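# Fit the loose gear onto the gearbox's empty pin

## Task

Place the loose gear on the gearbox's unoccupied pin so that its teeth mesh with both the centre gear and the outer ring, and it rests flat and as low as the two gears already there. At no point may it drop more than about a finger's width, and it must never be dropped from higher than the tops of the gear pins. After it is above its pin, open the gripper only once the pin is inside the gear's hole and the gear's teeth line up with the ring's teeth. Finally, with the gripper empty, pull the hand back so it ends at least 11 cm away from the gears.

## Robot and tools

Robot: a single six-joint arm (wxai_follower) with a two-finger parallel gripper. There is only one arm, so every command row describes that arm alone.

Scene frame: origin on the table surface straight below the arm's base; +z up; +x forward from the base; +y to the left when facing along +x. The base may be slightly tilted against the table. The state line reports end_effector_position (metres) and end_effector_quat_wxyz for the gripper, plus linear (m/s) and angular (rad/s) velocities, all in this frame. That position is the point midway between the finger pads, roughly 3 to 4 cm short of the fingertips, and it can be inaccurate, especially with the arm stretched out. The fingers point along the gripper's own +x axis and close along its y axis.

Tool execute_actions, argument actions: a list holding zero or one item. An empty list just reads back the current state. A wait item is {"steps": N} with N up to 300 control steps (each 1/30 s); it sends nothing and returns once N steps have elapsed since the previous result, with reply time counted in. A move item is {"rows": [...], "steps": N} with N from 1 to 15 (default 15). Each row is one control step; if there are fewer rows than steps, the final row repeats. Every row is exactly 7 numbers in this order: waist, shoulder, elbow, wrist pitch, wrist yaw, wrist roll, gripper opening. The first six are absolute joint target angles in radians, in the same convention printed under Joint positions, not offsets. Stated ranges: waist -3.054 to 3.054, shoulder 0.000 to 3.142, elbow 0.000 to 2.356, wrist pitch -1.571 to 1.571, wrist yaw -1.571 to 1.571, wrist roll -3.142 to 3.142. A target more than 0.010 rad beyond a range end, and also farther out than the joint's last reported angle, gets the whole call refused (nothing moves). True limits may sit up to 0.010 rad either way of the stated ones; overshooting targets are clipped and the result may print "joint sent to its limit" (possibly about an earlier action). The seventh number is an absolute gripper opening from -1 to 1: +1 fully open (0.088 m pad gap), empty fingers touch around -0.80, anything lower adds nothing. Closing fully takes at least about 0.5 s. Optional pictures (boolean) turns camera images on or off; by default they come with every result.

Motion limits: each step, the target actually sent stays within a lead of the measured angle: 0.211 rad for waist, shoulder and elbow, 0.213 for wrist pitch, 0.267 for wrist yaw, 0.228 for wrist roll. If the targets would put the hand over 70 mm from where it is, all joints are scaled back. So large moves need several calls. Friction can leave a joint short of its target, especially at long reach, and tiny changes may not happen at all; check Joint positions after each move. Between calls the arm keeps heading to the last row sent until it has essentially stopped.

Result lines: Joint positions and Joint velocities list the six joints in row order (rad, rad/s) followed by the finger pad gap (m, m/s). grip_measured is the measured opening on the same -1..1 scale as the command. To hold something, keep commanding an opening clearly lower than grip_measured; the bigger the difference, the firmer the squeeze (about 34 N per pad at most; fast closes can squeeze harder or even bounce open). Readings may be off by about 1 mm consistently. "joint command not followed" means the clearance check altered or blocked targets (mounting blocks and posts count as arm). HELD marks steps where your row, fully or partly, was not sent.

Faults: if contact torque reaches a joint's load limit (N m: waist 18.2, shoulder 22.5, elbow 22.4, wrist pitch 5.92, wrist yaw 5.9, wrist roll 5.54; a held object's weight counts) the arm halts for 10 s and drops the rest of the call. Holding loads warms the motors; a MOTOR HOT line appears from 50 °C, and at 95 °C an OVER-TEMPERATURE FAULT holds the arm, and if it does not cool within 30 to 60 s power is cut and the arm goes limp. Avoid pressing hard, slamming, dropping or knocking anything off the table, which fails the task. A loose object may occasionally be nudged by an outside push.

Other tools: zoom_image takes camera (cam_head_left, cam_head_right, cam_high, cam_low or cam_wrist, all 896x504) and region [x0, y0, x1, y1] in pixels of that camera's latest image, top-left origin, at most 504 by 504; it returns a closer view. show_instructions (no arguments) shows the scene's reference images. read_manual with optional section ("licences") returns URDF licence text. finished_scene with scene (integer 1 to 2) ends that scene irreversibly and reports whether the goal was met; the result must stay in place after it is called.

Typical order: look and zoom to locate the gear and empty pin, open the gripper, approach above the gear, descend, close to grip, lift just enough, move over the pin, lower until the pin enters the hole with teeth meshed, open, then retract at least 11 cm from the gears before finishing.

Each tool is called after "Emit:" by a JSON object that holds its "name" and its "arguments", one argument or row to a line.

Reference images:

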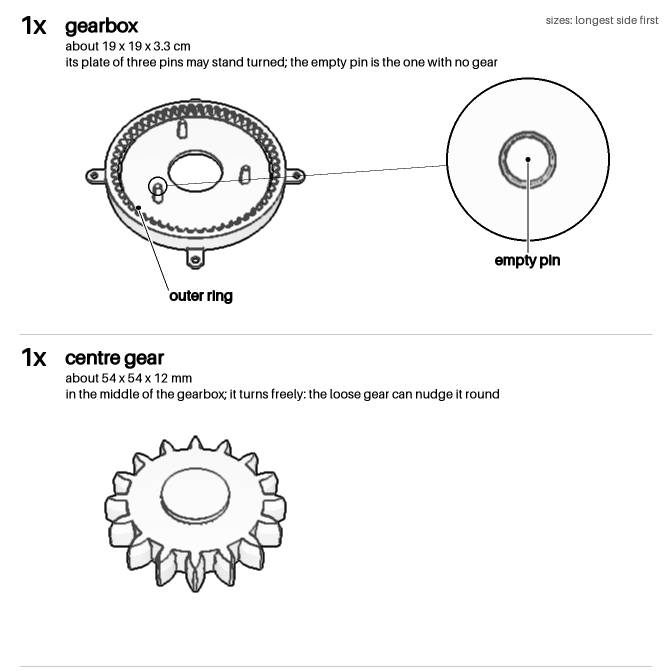

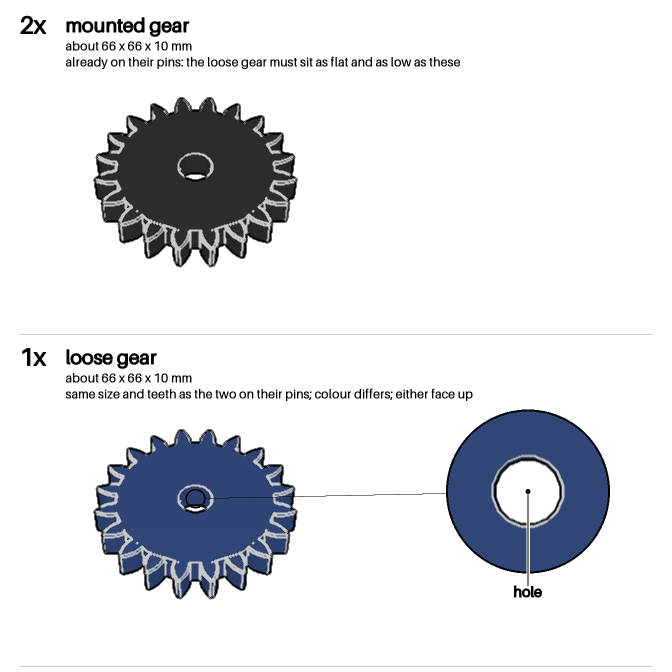

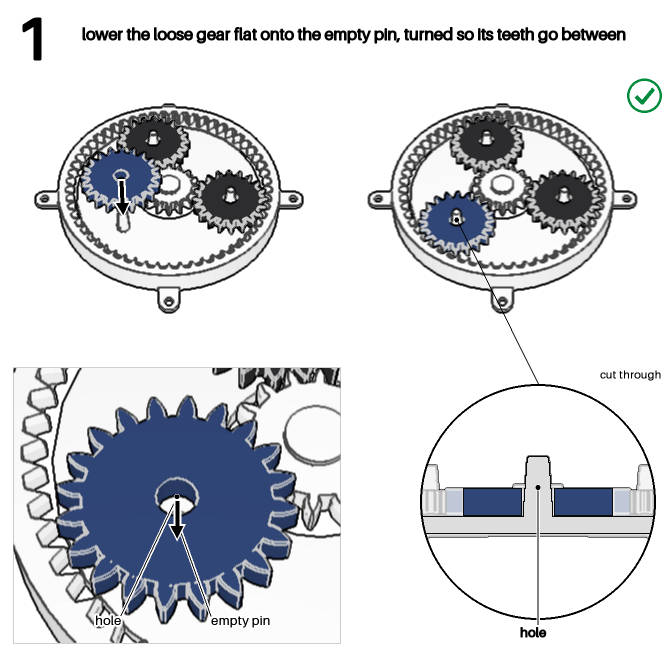

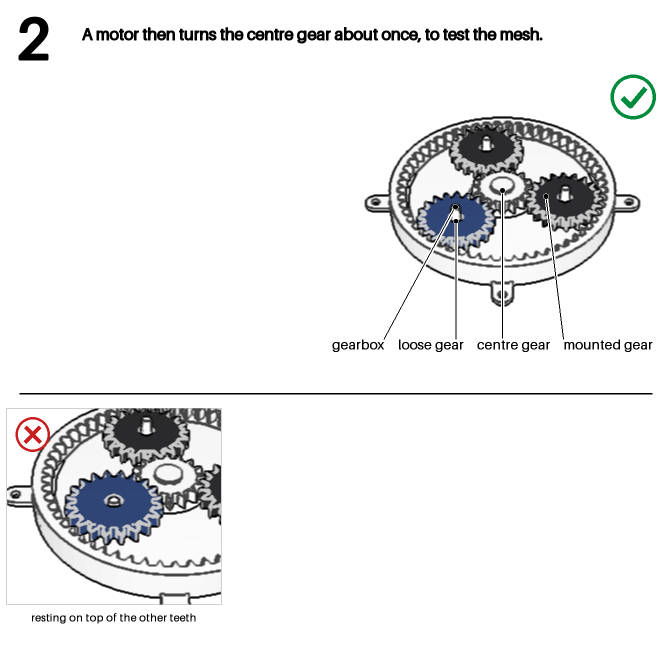

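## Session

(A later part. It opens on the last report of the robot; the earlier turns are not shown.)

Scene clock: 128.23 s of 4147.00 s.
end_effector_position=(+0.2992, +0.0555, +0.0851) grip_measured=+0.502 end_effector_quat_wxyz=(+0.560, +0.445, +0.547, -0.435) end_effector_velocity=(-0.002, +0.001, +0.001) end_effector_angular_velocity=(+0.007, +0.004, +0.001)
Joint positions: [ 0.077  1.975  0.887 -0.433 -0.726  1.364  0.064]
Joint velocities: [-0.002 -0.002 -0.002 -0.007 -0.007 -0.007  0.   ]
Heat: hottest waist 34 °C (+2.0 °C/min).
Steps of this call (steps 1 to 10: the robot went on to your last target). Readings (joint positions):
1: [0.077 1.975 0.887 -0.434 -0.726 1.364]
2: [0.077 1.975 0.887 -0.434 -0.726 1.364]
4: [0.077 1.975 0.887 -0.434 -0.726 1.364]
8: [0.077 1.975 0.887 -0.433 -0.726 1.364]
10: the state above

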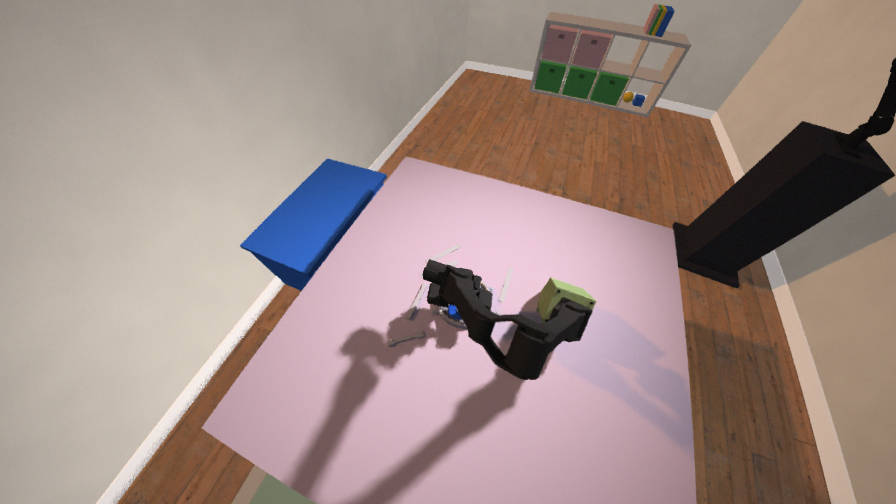

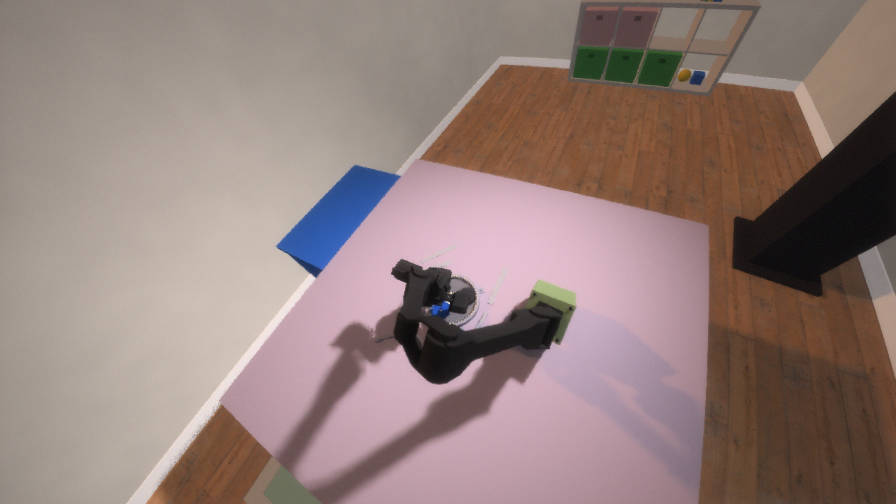

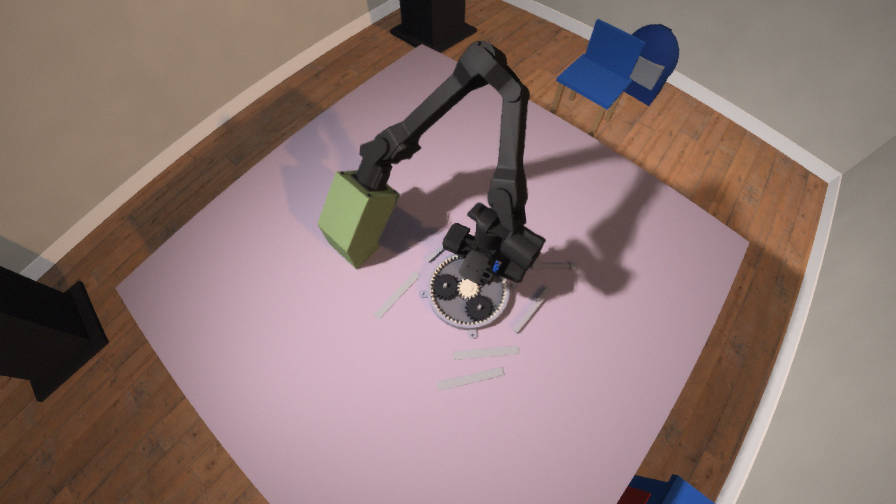

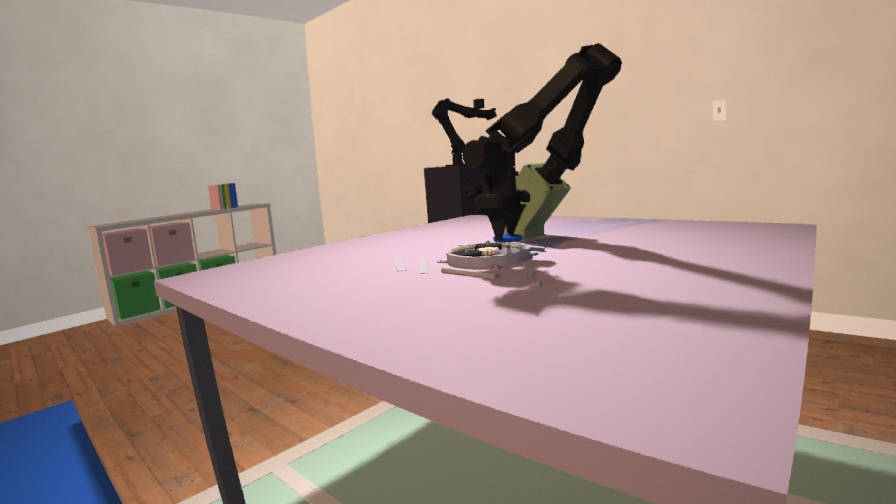

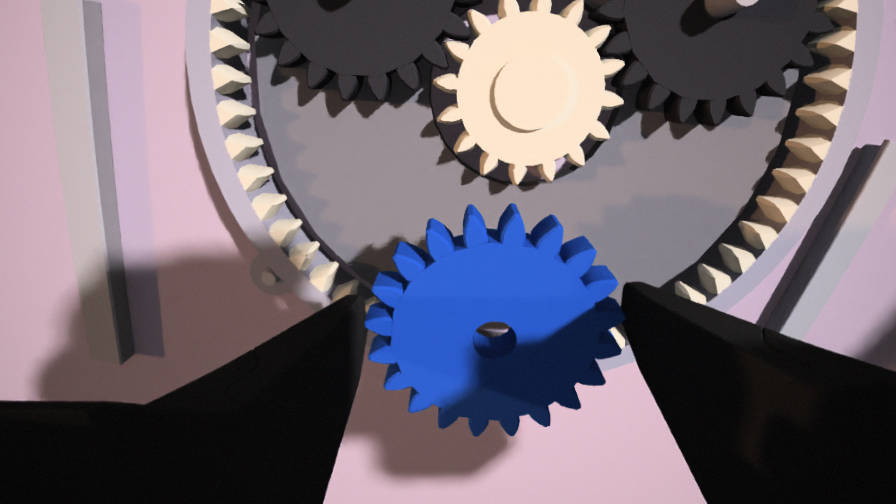

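Emit:
{"name": "execute_actions", "arguments": {
  "actions": [
    {"rows":[[0.066,1.96,0.865,-0.432,-0.729,1.36,0.3],[0.066,1.96,0.865,-0.432,-0.729,1.36,0.3],[0.066,1.96,0.865,-0.432,-0.729,1.36,0.3],[0.057,1.94,0.848,-0.432,-0.729,1.35,0.3]],"steps":15}
  ]
}}

Scene clock: 138.73 s of 4147.00 s.
end_effector_position=(+0.2914, +0.0529, +0.0879) grip_measured=+0.502 end_effector_quat_wxyz=(+0.559, +0.448, +0.545, -0.437) end_effector_velocity=(-0.005, +0.001, +0.000) end_effector_angular_velocity=(+0.007, +0.008, -0.002)
Joint positions: [ 0.063  1.954  0.855 -0.432 -0.726  1.354  0.064]
Joint velocities: [-0.002 -0.007 -0.012 -0.007 -0.007 -0.007 -0.   ]
Heat: hottest waist 34 °C (+1.0 °C/min).
Steps of this call (steps 1 to 15: the robot went on to your last target; steps 16 to 300: nothing new was sent; steps 301 to 315: all 15 steps of this action). Readings (joint positions):
301: [0.077 1.976 0.884 -0.432 -0.726 1.364]
302: [0.076 1.976 0.882 -0.431 -0.726 1.364]
304: [0.074 1.975 0.876 -0.431 -0.726 1.362]
308: [0.066 1.963 0.858 -0.432 -0.726 1.357]
315: the state above

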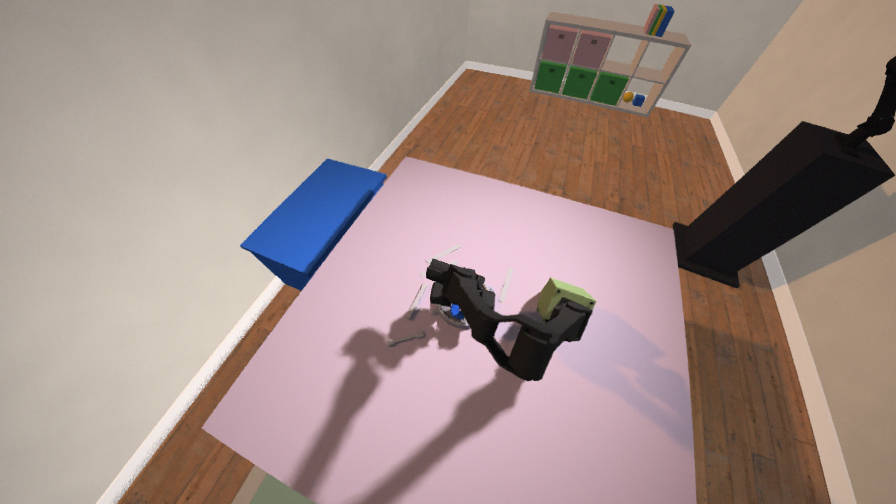

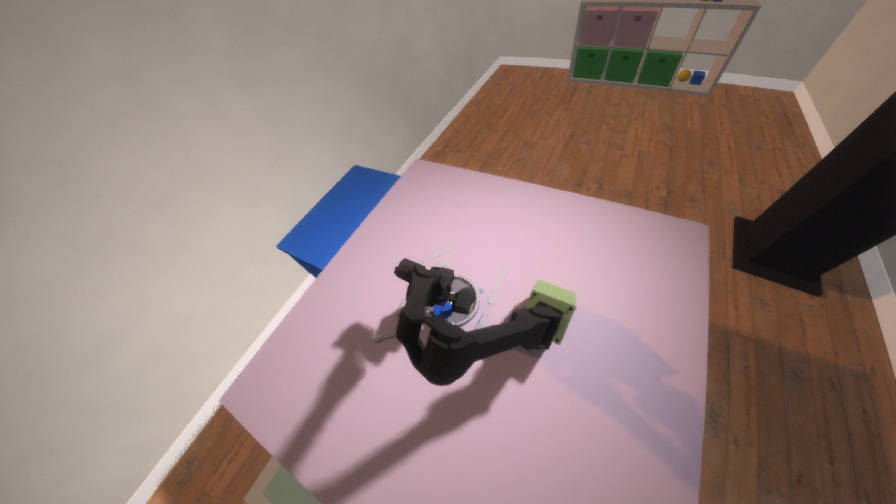

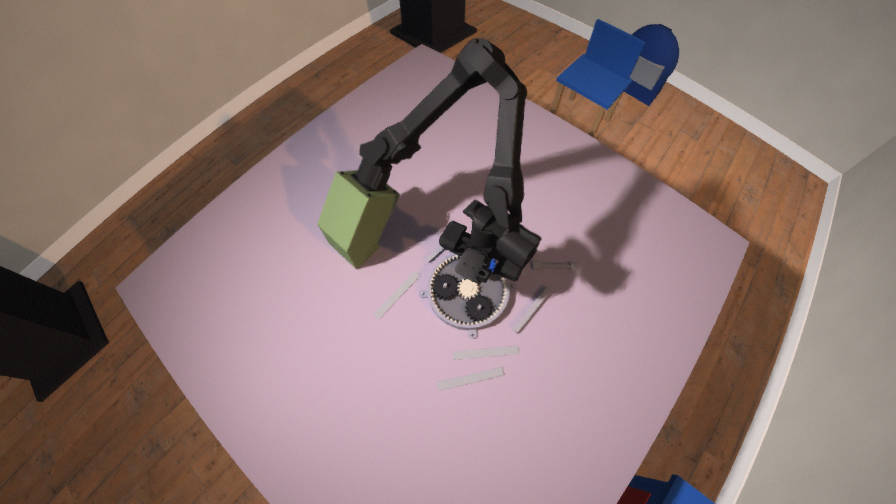

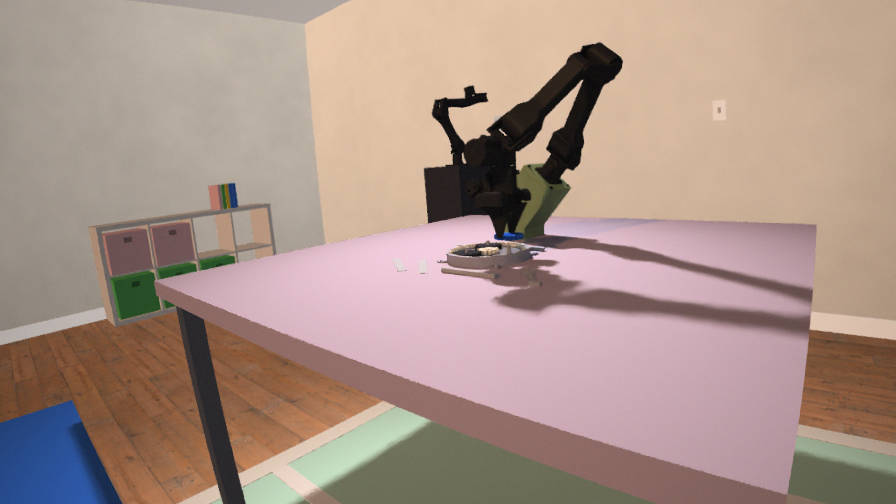

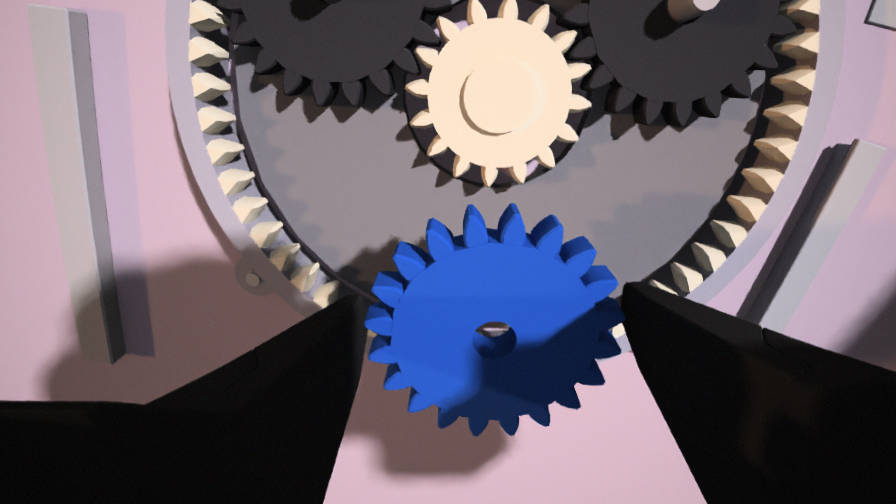

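Emit:
{"name": "execute_actions", "arguments": {
  "actions": [
    {"rows":[[0.068,1.97,0.85,-0.41,-0.727,1.36,0.3],[0.068,1.97,0.85,-0.41,-0.727,1.36,0.3],[0.068,1.97,0.85,-0.41,-0.727,1.36,0.3],[0.068,1.97,0.85,-0.41,-0.727,1.36,0.3],[0.078,1.992,0.845,-0.385,-0.724,1.37,0.3]],"steps":15}
  ]
}}

Emit:
{"name": "zoom_image", "arguments": {
  "camera": "cam_low",
  "region": [460,210,550,270]
}}

Emit:
{"name": "zoom_image", "arguments": {
  "camera": "cam_wrist",
  "region": [400,260,600,400]
}}

Scene clock: 147.07 s of 4147.00 s.
end_effector_position=(+0.2925, +0.0506, +0.0794) grip_measured=+0.502 end_effector_quat_wxyz=(+0.560, +0.446, +0.546, -0.435) end_effector_velocity=(+0.004, -0.000, +0.002) end_effector_angular_velocity=(+0.007, -0.021, +0.002)
Joint positions: [ 0.077  1.981  0.85  -0.388 -0.727  1.365  0.064]
Joint velocities: [-0.007 -0.002 -0.002  0.022 -0.007  0.007 -0.   ]
Heat: hottest waist 35 °C (+2.0 °C/min).
Steps of this call (steps 1 to 15: the robot went on to your last target; steps 16 to 235: nothing new was sent; steps 236 to 250: all 15 steps of this action). Readings (joint positions):
236: [0.063 1.952 0.853 -0.431 -0.727 1.354]
237: [0.063 1.952 0.853 -0.426 -0.727 1.354]
239: [0.064 1.953 0.853 -0.419 -0.727 1.354]
243: [0.072 1.970 0.853 -0.398 -0.727 1.361]
250: the state above

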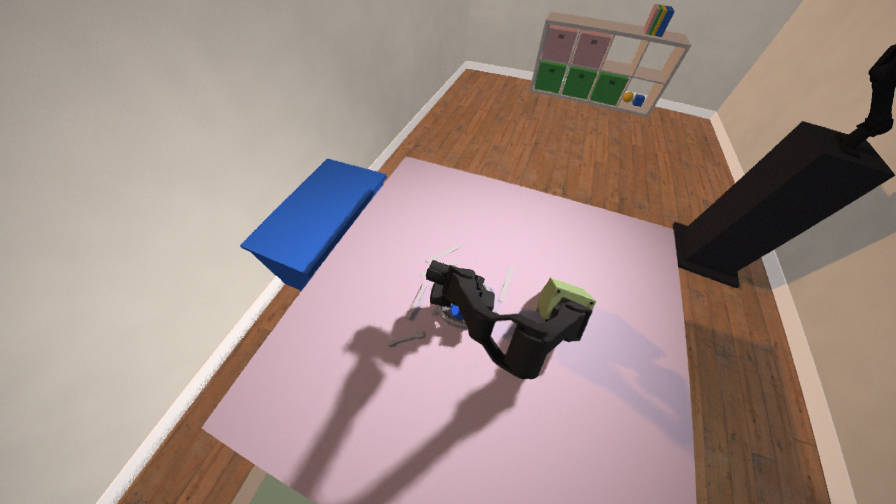

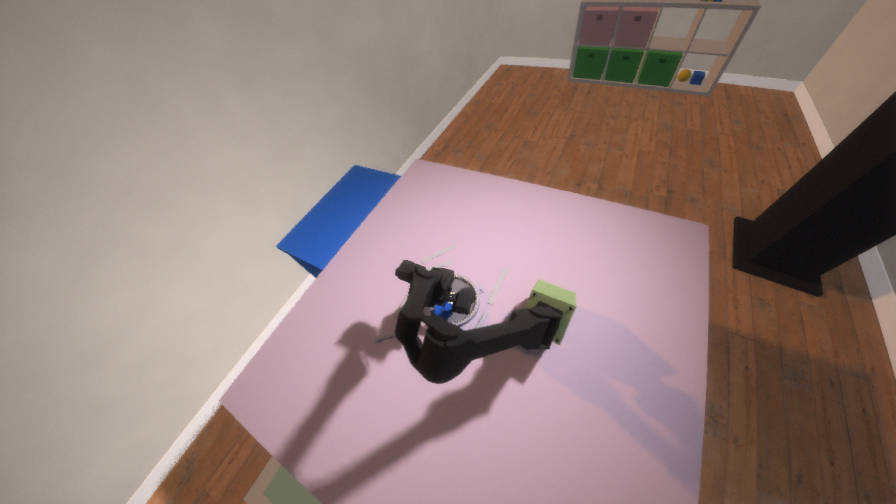

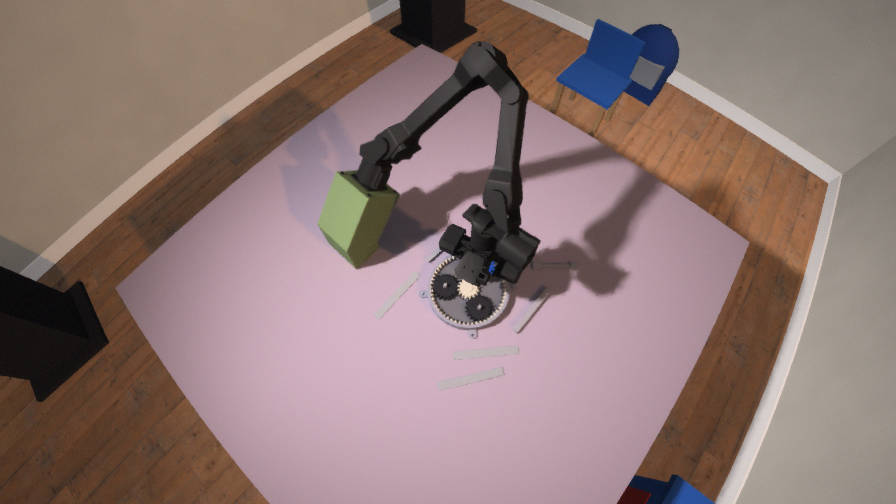

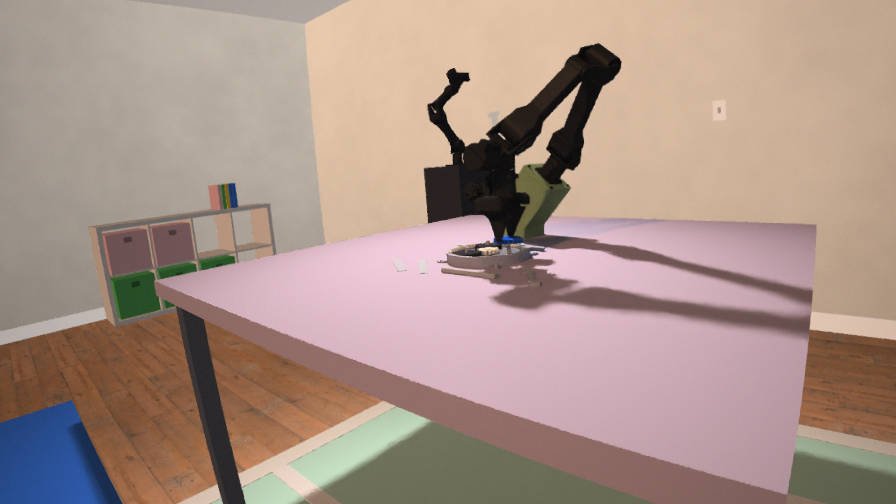

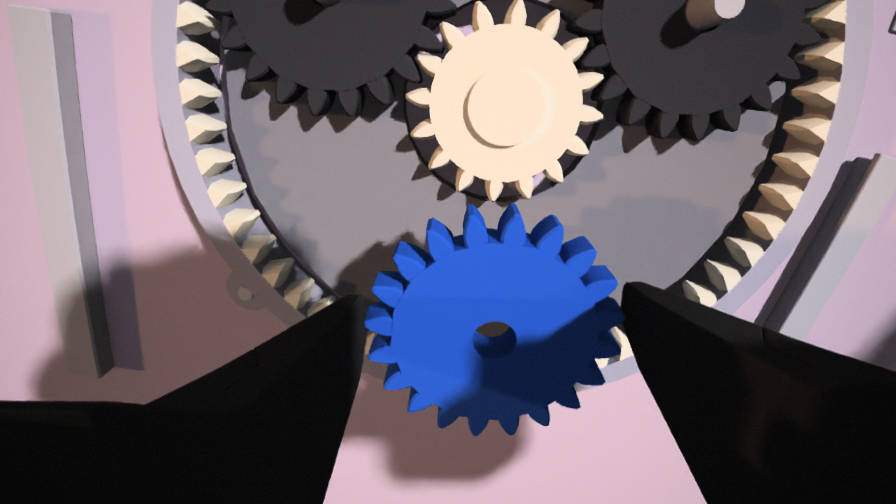

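Region (460, 210, 550, 270) of cam_low's 896x504 image, scaled by 5.600, with more detail than that image has.

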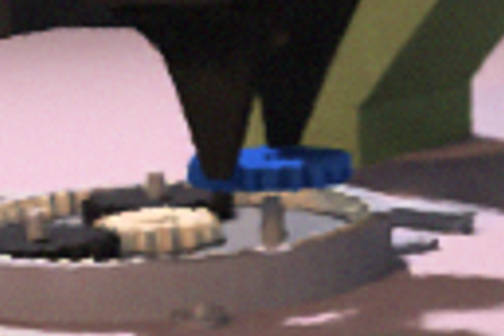

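Region (400, 260, 600, 400) of cam_wrist's 896x504 image, scaled by 2.520, with more detail than that image has; it fills the top 353 rows of this view, and the rest is white.

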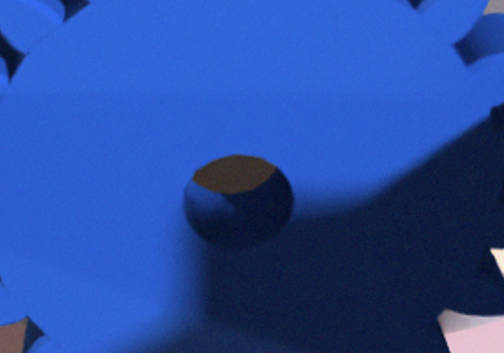

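Emit:
{"name": "execute_actions", "arguments": {
  "actions": [
    {"rows":[[0.086,2.002,0.84,-0.365,-0.722,1.38,0.3],[0.086,2.002,0.84,-0.365,-0.722,1.38,0.3],[0.086,2.002,0.84,-0.365,-0.722,1.38,0.3],[0.086,2.002,0.84,-0.365,-0.722,1.38,0.3],[0.096,2.012,0.833,-0.345,-0.72,1.39,0.3]],"steps":15}
  ]
}}

Emit:
{"name": "zoom_image", "arguments": {
  "camera": "cam_low",
  "region": [460,210,550,270]
}}

Emit:
{"name": "zoom_image", "arguments": {
  "camera": "cam_wrist",
  "region": [400,260,600,400]
}}

Scene clock: 152.07 s of 4147.00 s.
end_effector_position=(+0.2917, +0.0499, +0.0713) grip_measured=+0.504 end_effector_quat_wxyz=(+0.560, +0.444, +0.547, -0.435) end_effector_velocity=(+0.002, -0.001, -0.001) end_effector_angular_velocity=(-0.007, -0.011, +0.020)
Joint positions: [ 0.095  2.     0.84  -0.347 -0.724  1.385  0.064]
Joint velocities: [ 0.002  0.002 -0.002  0.022  0.007 -0.007 -0.   ]
Heat: hottest waist 35 °C (+2.1 °C/min).
Steps of this call (steps 1 to 15: the robot went on to your last target; steps 16 to 135: nothing new was sent; steps 136 to 150: all 15 steps of this action). Readings (joint positions):
136: [0.078 1.984 0.849 -0.384 -0.726 1.367]
137: [0.079 1.985 0.848 -0.379 -0.726 1.369]
139: [0.082 1.988 0.848 -0.374 -0.726 1.372]
143: [0.091 1.997 0.842 -0.357 -0.724 1.381]
150: the state above

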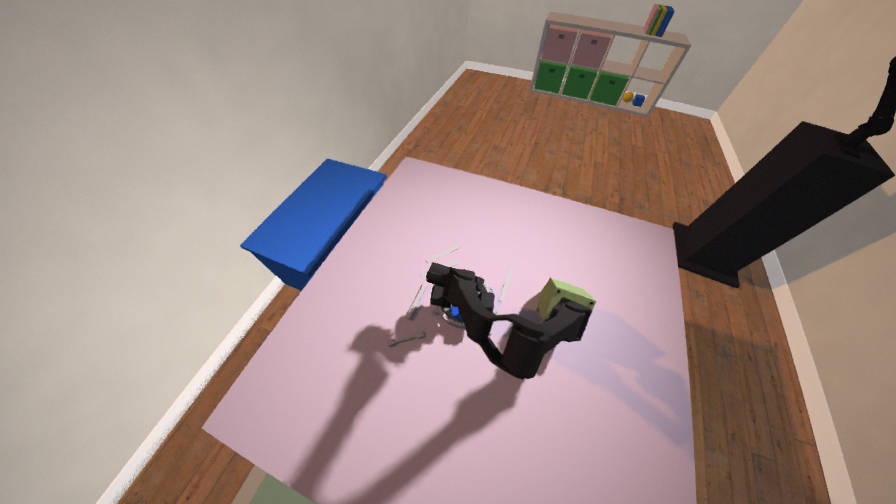

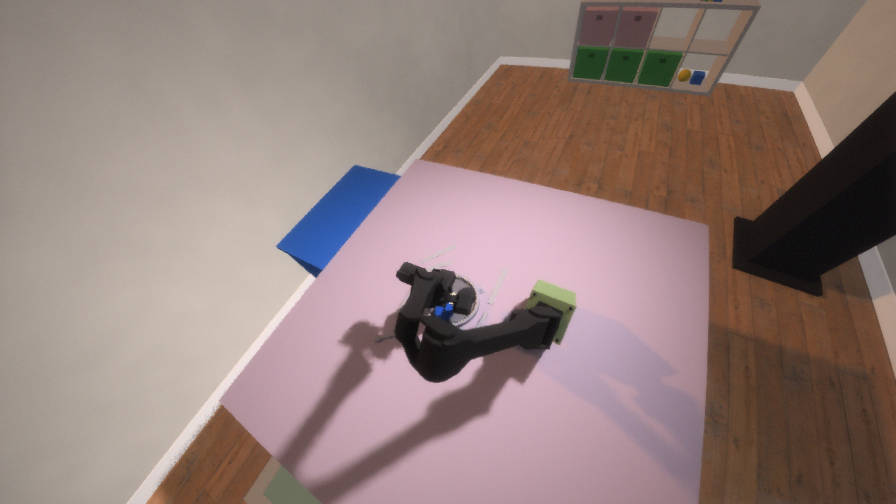

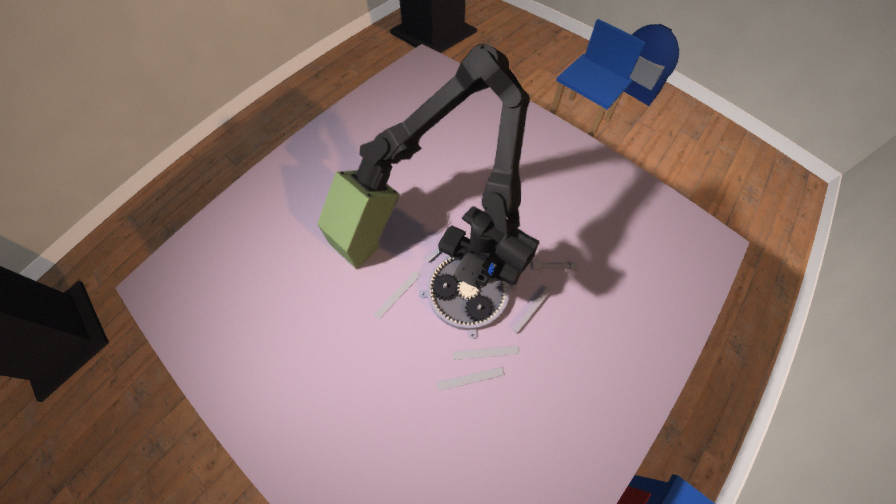

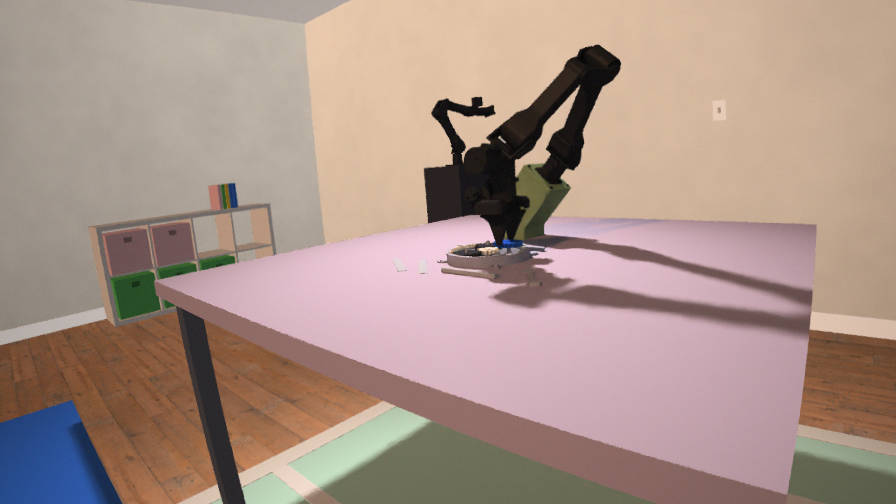

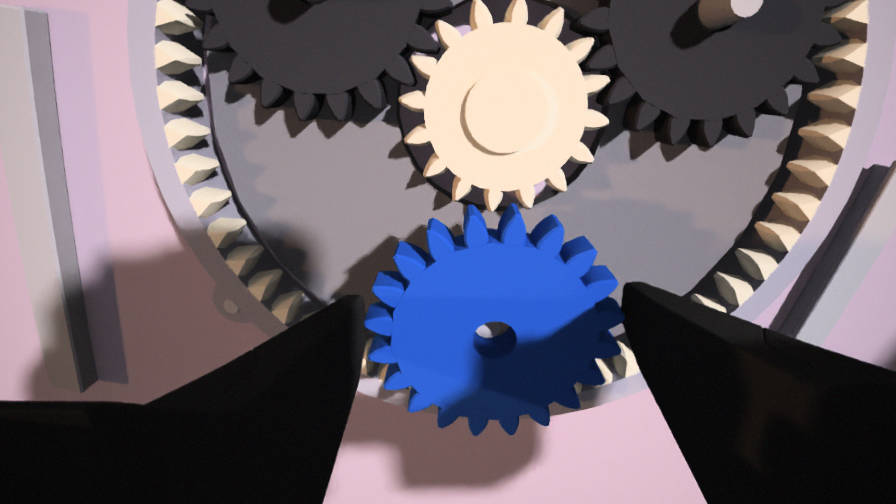

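Region (460, 210, 550, 270) of cam_low's 896x504 image, scaled by 5.600, with more detail than that image has.

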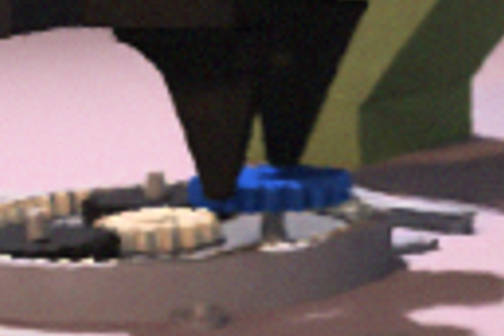

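Region (400, 260, 600, 400) of cam_wrist's 896x504 image, scaled by 2.520, with more detail than that image has; it fills the top 353 rows of this view, and the rest is white.

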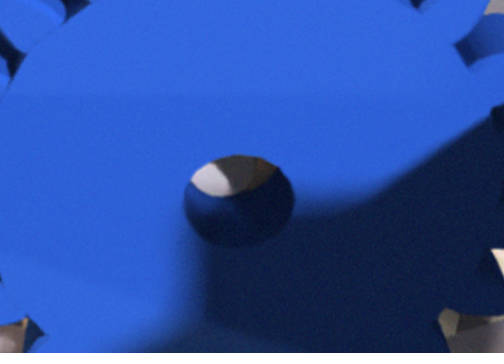

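Emit:
{"name": "execute_actions", "arguments": {
  "actions": [
    {"rows":[[0.104,2.022,0.836,-0.328,-0.718,1.395,0.3],[0.104,2.022,0.836,-0.328,-0.718,1.395,0.3],[0.104,2.022,0.836,-0.328,-0.718,1.395,0.3],[0.104,2.022,0.836,-0.328,-0.718,1.395,0.3],[0.112,2.032,0.833,-0.31,-0.716,1.40,0.3]],"steps":15}
  ]
}}

Emit:
{"name": "zoom_image", "arguments": {
  "camera": "cam_low",
  "region": [460,210,550,270]
}}

Scene clock: 157.40 s of 4147.00 s.
end_effector_position=(+0.2927, +0.0503, +0.0639) grip_measured=+0.504 end_effector_quat_wxyz=(+0.563, +0.440, +0.550, -0.432) end_effector_velocity=(+0.001, -0.000, -0.000) end_effector_angular_velocity=(-0.007, -0.004, -0.001)
Joint positions: [ 0.113  2.02   0.839 -0.313 -0.721  1.395  0.064]
Joint velocities: [ 0.002 -0.002 -0.002  0.007  0.007  0.007 -0.   ]
Heat: hottest waist 35 °C (+2.0 °C/min).
Steps of this call (steps 1 to 15: the robot went on to your last target; steps 16 to 145: nothing new was sent; steps 146 to 160: all 15 steps of this action). Readings (joint positions):
146: [0.096 2.002 0.840 -0.344 -0.723 1.386]
147: [0.097 2.004 0.840 -0.340 -0.723 1.388]
149: [0.101 2.007 0.840 -0.335 -0.724 1.389]
153: [0.109 2.016 0.839 -0.320 -0.723 1.393]
160: the state above

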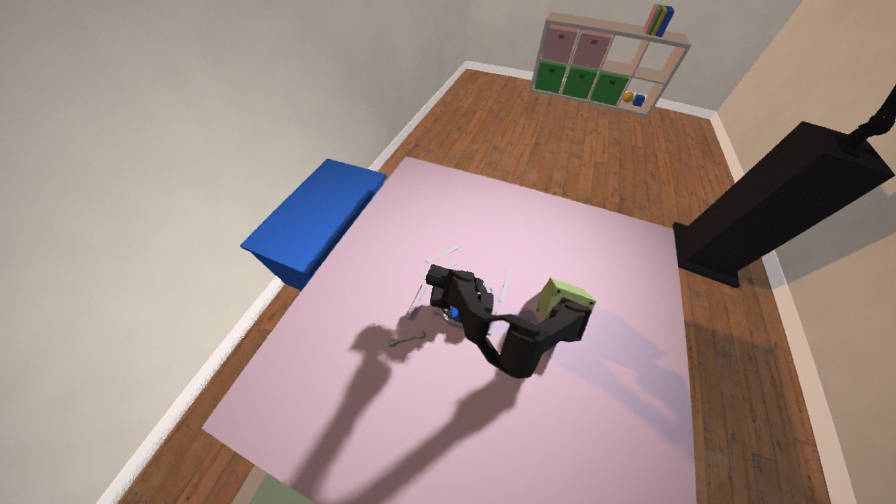

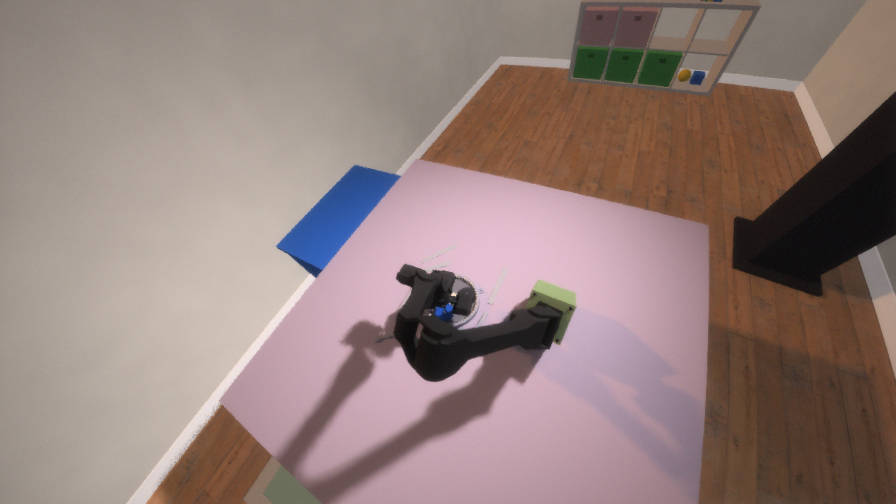

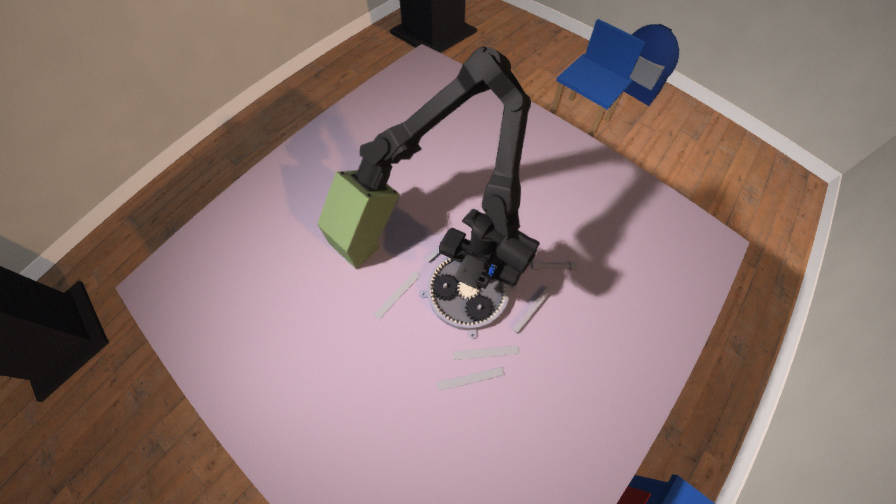

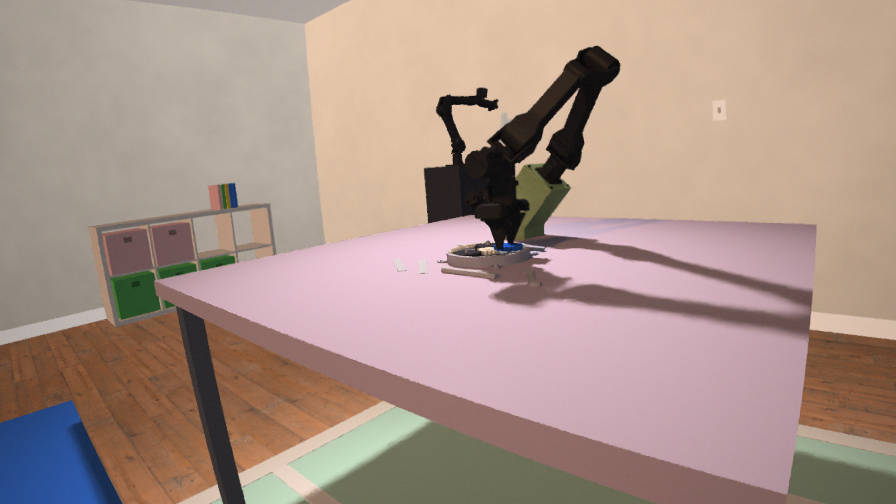

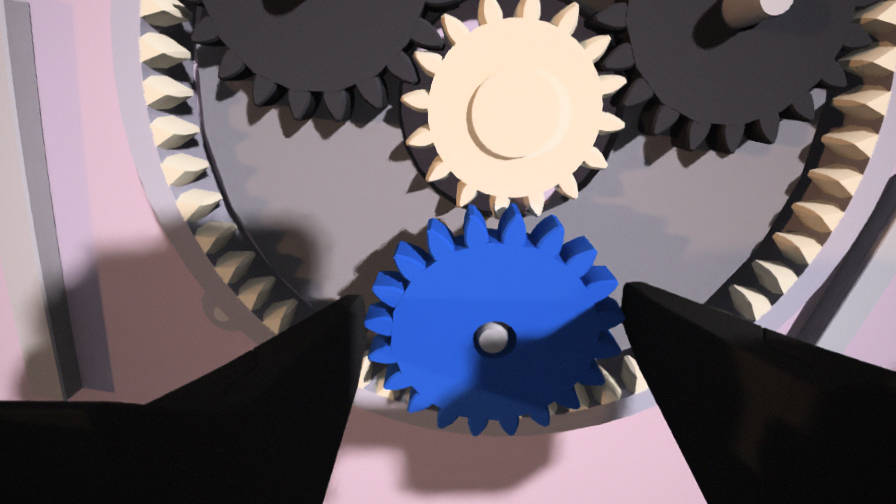

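Region (460, 210, 550, 270) of cam_low's 896x504 image, scaled by 5.600, with more detail than that image has.

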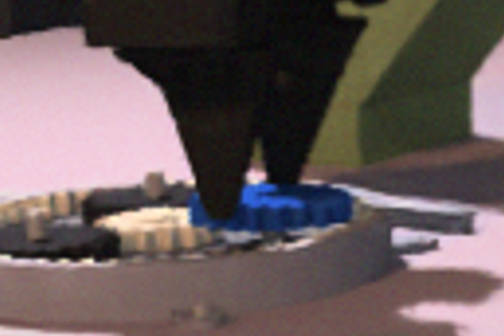

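Emit:
{"name": "zoom_image", "arguments": {
  "camera": "cam_wrist",
  "region": [350,170,670,460]
}}

Region (350, 170, 670, 460) of cam_wrist's 896x504 image, scaled by 1.575, with more detail than that image has; it fills the top 457 rows of this view, and the rest is white.

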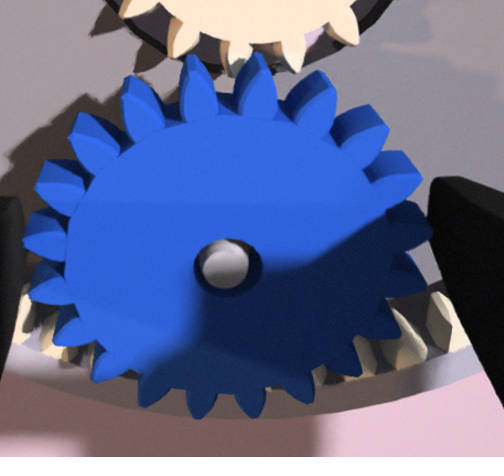

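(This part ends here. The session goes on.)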